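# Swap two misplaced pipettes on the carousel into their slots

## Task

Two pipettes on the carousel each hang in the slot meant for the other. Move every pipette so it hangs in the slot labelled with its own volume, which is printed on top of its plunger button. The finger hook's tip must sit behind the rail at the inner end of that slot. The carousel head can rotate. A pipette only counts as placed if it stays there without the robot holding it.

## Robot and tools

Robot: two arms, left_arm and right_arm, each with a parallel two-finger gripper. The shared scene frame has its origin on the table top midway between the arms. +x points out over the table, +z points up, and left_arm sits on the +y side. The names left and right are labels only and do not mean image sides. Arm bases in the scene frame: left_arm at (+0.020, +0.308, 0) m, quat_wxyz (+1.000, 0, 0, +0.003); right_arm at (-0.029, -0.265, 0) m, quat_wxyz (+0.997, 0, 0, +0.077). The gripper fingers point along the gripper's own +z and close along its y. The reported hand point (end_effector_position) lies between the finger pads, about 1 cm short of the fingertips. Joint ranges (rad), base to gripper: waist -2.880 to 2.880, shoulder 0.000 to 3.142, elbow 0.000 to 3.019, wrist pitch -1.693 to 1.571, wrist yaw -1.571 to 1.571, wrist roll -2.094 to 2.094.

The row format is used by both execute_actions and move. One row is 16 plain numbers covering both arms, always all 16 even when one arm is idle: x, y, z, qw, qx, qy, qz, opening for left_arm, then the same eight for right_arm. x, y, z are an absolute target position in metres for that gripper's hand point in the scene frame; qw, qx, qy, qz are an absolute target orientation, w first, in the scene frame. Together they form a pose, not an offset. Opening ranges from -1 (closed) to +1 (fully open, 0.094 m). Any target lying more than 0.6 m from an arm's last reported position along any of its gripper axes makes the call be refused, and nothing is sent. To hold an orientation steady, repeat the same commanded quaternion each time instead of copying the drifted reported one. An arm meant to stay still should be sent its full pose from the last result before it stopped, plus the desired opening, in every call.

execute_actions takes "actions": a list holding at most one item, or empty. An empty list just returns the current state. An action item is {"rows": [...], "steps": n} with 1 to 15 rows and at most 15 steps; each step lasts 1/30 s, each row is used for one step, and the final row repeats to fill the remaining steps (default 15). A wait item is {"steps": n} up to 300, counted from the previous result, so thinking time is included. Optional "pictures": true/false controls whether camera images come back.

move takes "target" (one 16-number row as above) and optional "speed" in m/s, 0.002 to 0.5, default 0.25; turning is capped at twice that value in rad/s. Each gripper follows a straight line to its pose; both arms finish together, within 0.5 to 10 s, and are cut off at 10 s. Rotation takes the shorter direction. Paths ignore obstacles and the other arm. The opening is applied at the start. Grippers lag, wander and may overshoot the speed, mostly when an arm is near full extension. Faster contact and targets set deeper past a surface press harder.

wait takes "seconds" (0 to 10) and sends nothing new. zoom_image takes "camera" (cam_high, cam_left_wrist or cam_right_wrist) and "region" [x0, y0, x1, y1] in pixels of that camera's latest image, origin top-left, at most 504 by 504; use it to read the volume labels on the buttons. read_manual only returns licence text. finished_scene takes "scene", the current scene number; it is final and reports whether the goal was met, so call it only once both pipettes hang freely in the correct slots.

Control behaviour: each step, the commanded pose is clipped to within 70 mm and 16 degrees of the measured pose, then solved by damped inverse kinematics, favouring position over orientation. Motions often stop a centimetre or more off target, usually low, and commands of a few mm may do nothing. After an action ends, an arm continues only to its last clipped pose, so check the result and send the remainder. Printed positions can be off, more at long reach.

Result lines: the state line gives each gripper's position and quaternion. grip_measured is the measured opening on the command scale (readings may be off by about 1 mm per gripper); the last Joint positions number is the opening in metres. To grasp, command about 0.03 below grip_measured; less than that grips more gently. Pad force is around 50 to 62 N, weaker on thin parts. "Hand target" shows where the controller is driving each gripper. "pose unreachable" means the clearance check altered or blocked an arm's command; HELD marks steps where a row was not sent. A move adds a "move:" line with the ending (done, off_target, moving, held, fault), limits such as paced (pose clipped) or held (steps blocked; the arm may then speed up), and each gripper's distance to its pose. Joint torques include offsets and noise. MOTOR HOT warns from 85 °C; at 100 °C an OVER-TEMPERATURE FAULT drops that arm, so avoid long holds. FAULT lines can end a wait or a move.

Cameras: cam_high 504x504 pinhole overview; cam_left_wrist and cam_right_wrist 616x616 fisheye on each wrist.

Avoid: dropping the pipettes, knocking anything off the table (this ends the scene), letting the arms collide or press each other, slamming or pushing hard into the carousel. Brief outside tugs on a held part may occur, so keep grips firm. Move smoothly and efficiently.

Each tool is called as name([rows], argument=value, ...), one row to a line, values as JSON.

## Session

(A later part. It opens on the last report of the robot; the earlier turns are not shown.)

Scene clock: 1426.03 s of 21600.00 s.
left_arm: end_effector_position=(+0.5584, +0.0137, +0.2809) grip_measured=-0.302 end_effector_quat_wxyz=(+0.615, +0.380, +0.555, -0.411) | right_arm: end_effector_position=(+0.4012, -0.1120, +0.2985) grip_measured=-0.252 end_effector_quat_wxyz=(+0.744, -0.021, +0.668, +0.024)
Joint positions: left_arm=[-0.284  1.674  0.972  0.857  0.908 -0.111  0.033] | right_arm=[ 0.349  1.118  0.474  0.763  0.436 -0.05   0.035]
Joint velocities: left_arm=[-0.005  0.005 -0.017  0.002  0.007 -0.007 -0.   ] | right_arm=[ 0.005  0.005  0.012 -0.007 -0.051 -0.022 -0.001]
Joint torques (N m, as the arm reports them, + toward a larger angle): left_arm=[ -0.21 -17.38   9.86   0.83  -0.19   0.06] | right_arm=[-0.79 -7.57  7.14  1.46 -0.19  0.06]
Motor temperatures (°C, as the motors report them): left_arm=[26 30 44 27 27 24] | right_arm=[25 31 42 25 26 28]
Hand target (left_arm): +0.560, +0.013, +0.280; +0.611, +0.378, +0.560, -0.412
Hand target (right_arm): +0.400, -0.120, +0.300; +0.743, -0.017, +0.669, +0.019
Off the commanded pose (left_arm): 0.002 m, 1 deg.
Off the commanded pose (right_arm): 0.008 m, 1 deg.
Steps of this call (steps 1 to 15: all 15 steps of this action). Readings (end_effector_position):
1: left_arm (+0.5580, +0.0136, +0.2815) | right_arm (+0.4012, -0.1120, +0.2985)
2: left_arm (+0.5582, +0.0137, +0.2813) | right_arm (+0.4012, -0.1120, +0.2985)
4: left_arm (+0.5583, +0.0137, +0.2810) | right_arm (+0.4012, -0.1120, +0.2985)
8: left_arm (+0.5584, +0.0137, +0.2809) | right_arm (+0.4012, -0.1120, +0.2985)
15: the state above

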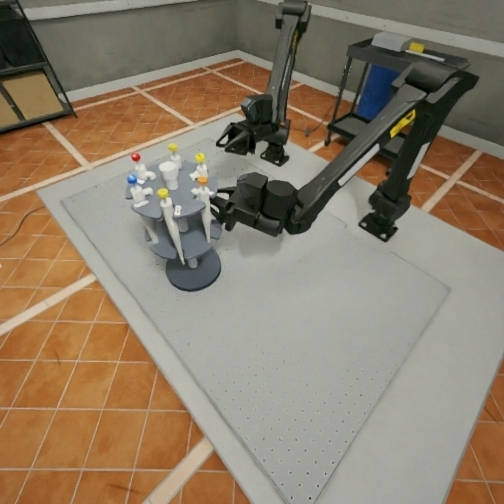

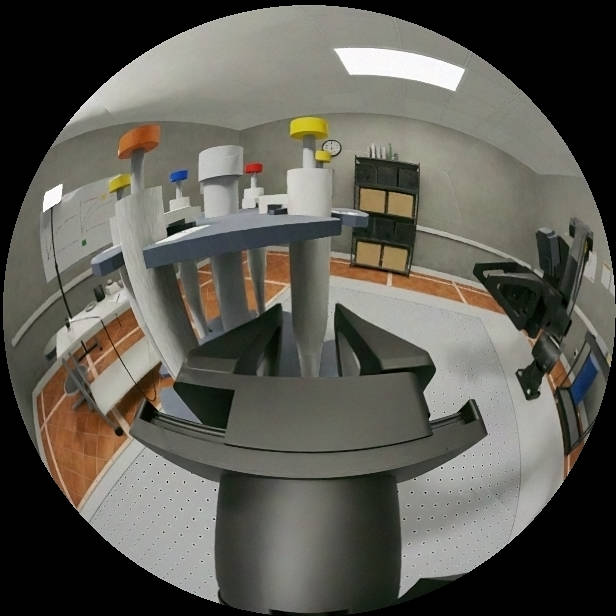

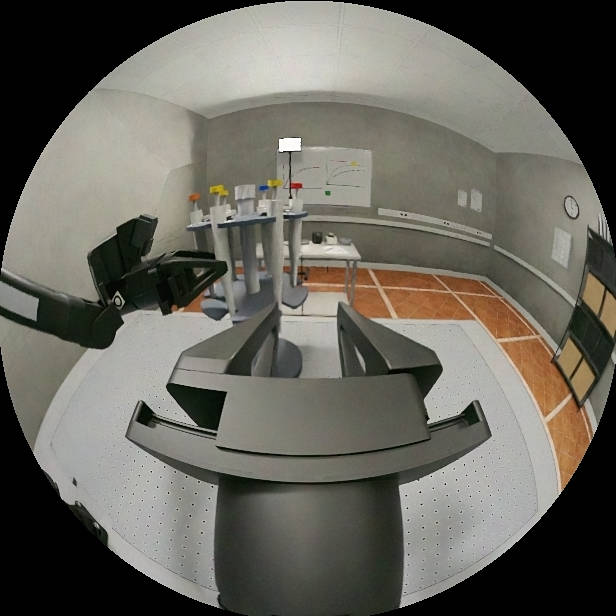

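move(target=[0.535,0.055,0.283,0.6112,0.3778,0.5601,-0.4123,-0.3,0.40,-0.12,0.30,0.7428,-0.0175,0.6689,0.0195,-0.25], speed=0.03)

move(target=[0.47,0.20,0.30,0.6112,0.3778,0.5601,-0.4123,-0.3,0.36,-0.16,0.30,0.7428,-0.0175,0.6689,0.0195,-0.25], speed=0.08)

zoom_image(camera="cam_high", region=[115, 130, 235, 240])

Scene clock: 1431.87 s of 21600.00 s.
left_arm: end_effector_position=(+0.5398, +0.0500, +0.2818) grip_measured=-0.302 end_effector_quat_wxyz=(+0.609, +0.381, +0.561, -0.412) | right_arm: end_effector_position=(+0.4012, -0.1120, +0.2985) grip_measured=-0.252 end_effector_quat_wxyz=(+0.744, -0.021, +0.668, +0.024)
Joint positions: left_arm=[-0.219  1.608  0.897  0.857  0.974 -0.119  0.033] | right_arm=[ 0.349  1.118  0.474  0.763  0.436 -0.05   0.035]
Joint velocities: left_arm=[-0.005 -0.015 -0.002  0.007 -0.095 -0.051 -0.001] | right_arm=[ 0.005 -0.015 -0.017 -0.007 -0.007  0.022  0.001]
Joint torques (N m, as the arm reports them, + toward a larger angle): left_arm=[ -1.09 -17.23   7.9    1.82  -0.02  -0.05] | right_arm=[-0.21 -7.41  7.17  1.57 -0.22  0.05]
Motor temperatures (°C, as the motors report them): left_arm=[26 30 43 27 27 24] | right_arm=[25 31 42 25 26 28]
Hand target (left_arm): +0.536, +0.055, +0.283; +0.611, +0.378, +0.560, -0.412
Hand target (right_arm): +0.400, -0.120, +0.300; +0.743, -0.017, +0.669, +0.019
Off the commanded pose (left_arm): 0.007 m, 0 deg.
Off the commanded pose (right_arm): 0.008 m, 1 deg.
After step 90, 0.97 s passed at rest.
move: done

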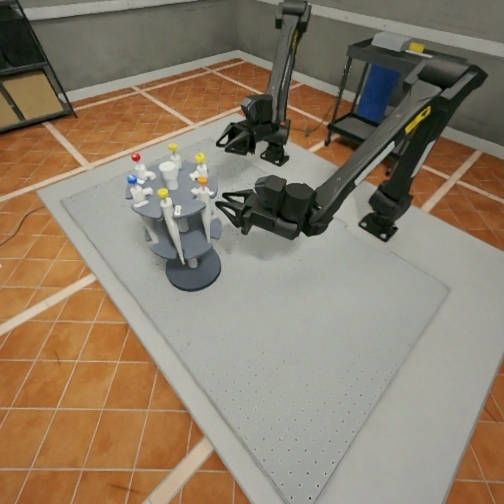

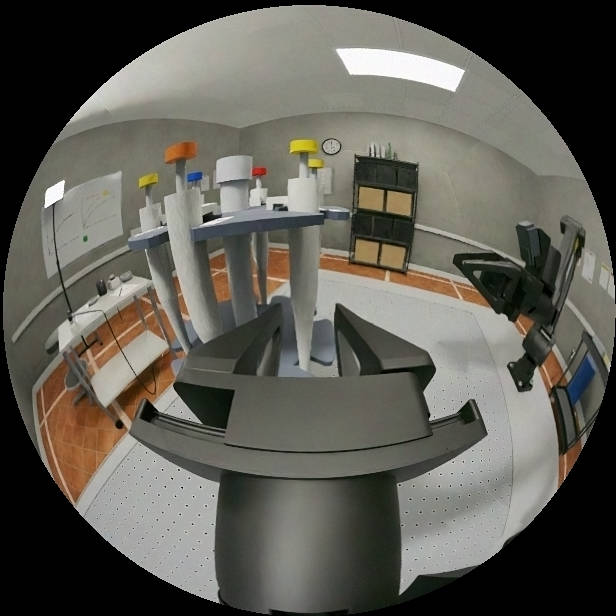

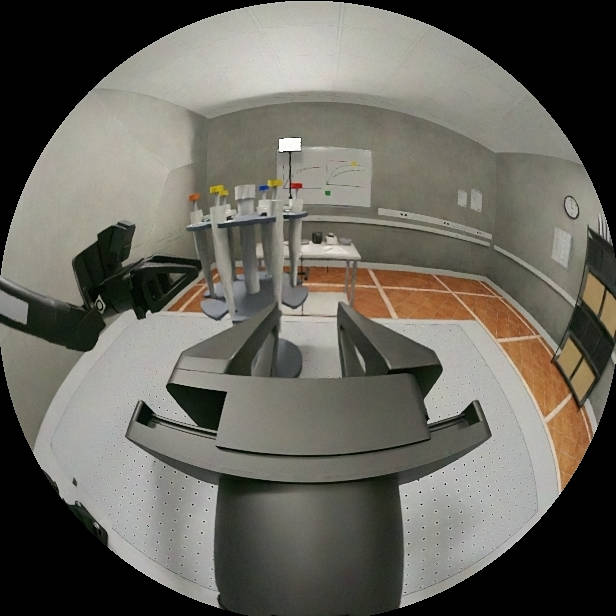

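Scene clock: 1434.30 s of 21600.00 s.
left_arm: end_effector_position=(+0.4777, +0.1996, +0.3009) grip_measured=-0.302 end_effector_quat_wxyz=(+0.611, +0.379, +0.560, -0.411) | right_arm: end_effector_position=(+0.3611, -0.1530, +0.3018) grip_measured=-0.252 end_effector_quat_wxyz=(+0.746, -0.023, +0.665, +0.021)
Joint positions: left_arm=[ 0.122  1.437  0.718  1.043  1.303 -0.31   0.033] | right_arm=[ 0.281  0.905  0.363  0.664  0.369 -0.05   0.035]
Joint velocities: left_arm=[-0.005 -0.015 -0.012  0.022 -0.007 -0.007 -0.   ] | right_arm=[-0.005 -0.005  0.007 -0.002 -0.11  -0.037 -0.   ]
Joint torques (N m, as the arm reports them, + toward a larger angle): left_arm=[ -0.18 -12.7    7.59   1.73  -0.12  -0.07] | right_arm=[-0.48 -4.34  7.57  1.47 -0.22  0.12]
Motor temperatures (°C, as the motors report them): left_arm=[26 30 43 27 27 24] | right_arm=[25 31 42 25 26 28]
Hand target (left_arm): +0.472, +0.201, +0.300; +0.611, +0.378, +0.560, -0.412
Hand target (right_arm): +0.360, -0.159, +0.299; +0.743, -0.018, +0.669, +0.019
Off the commanded pose (left_arm): 0.008 m, 0 deg.
Off the commanded pose (right_arm): 0.007 m, 1 deg.
move: done

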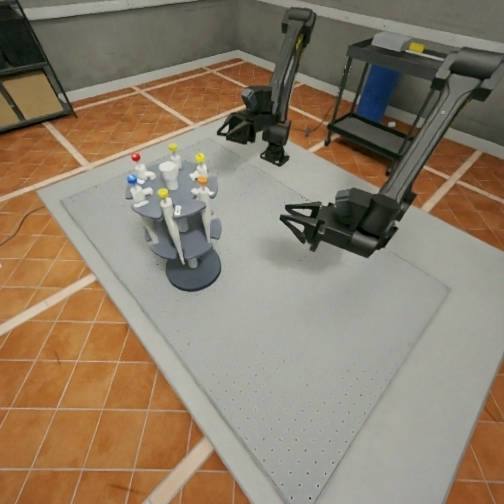

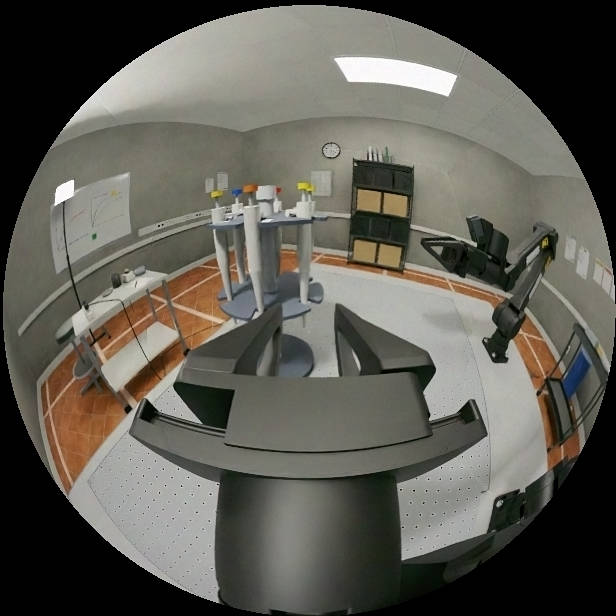

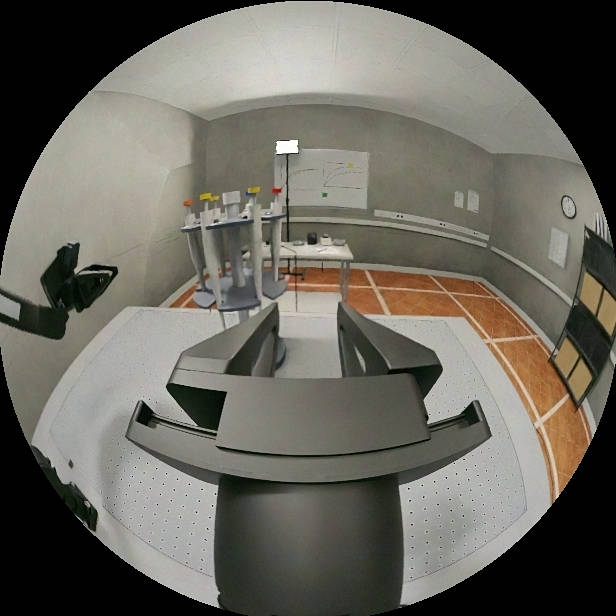

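Region (115, 130, 235, 240) of cam_high's 504x504 image, scaled by 4.200, with more detail than that image has; it fills the top 462 rows of this view, and the rest is white.

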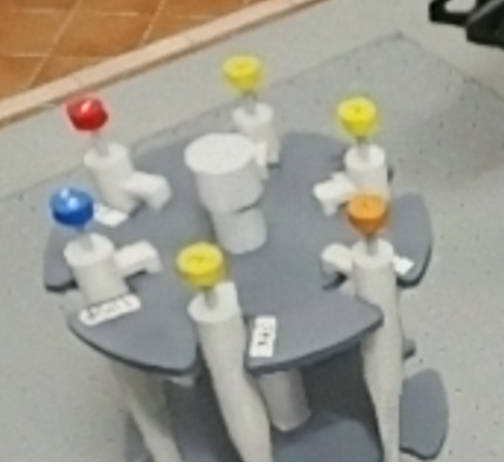

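finished_scene(scene=2)

The scene is finished: the task was done.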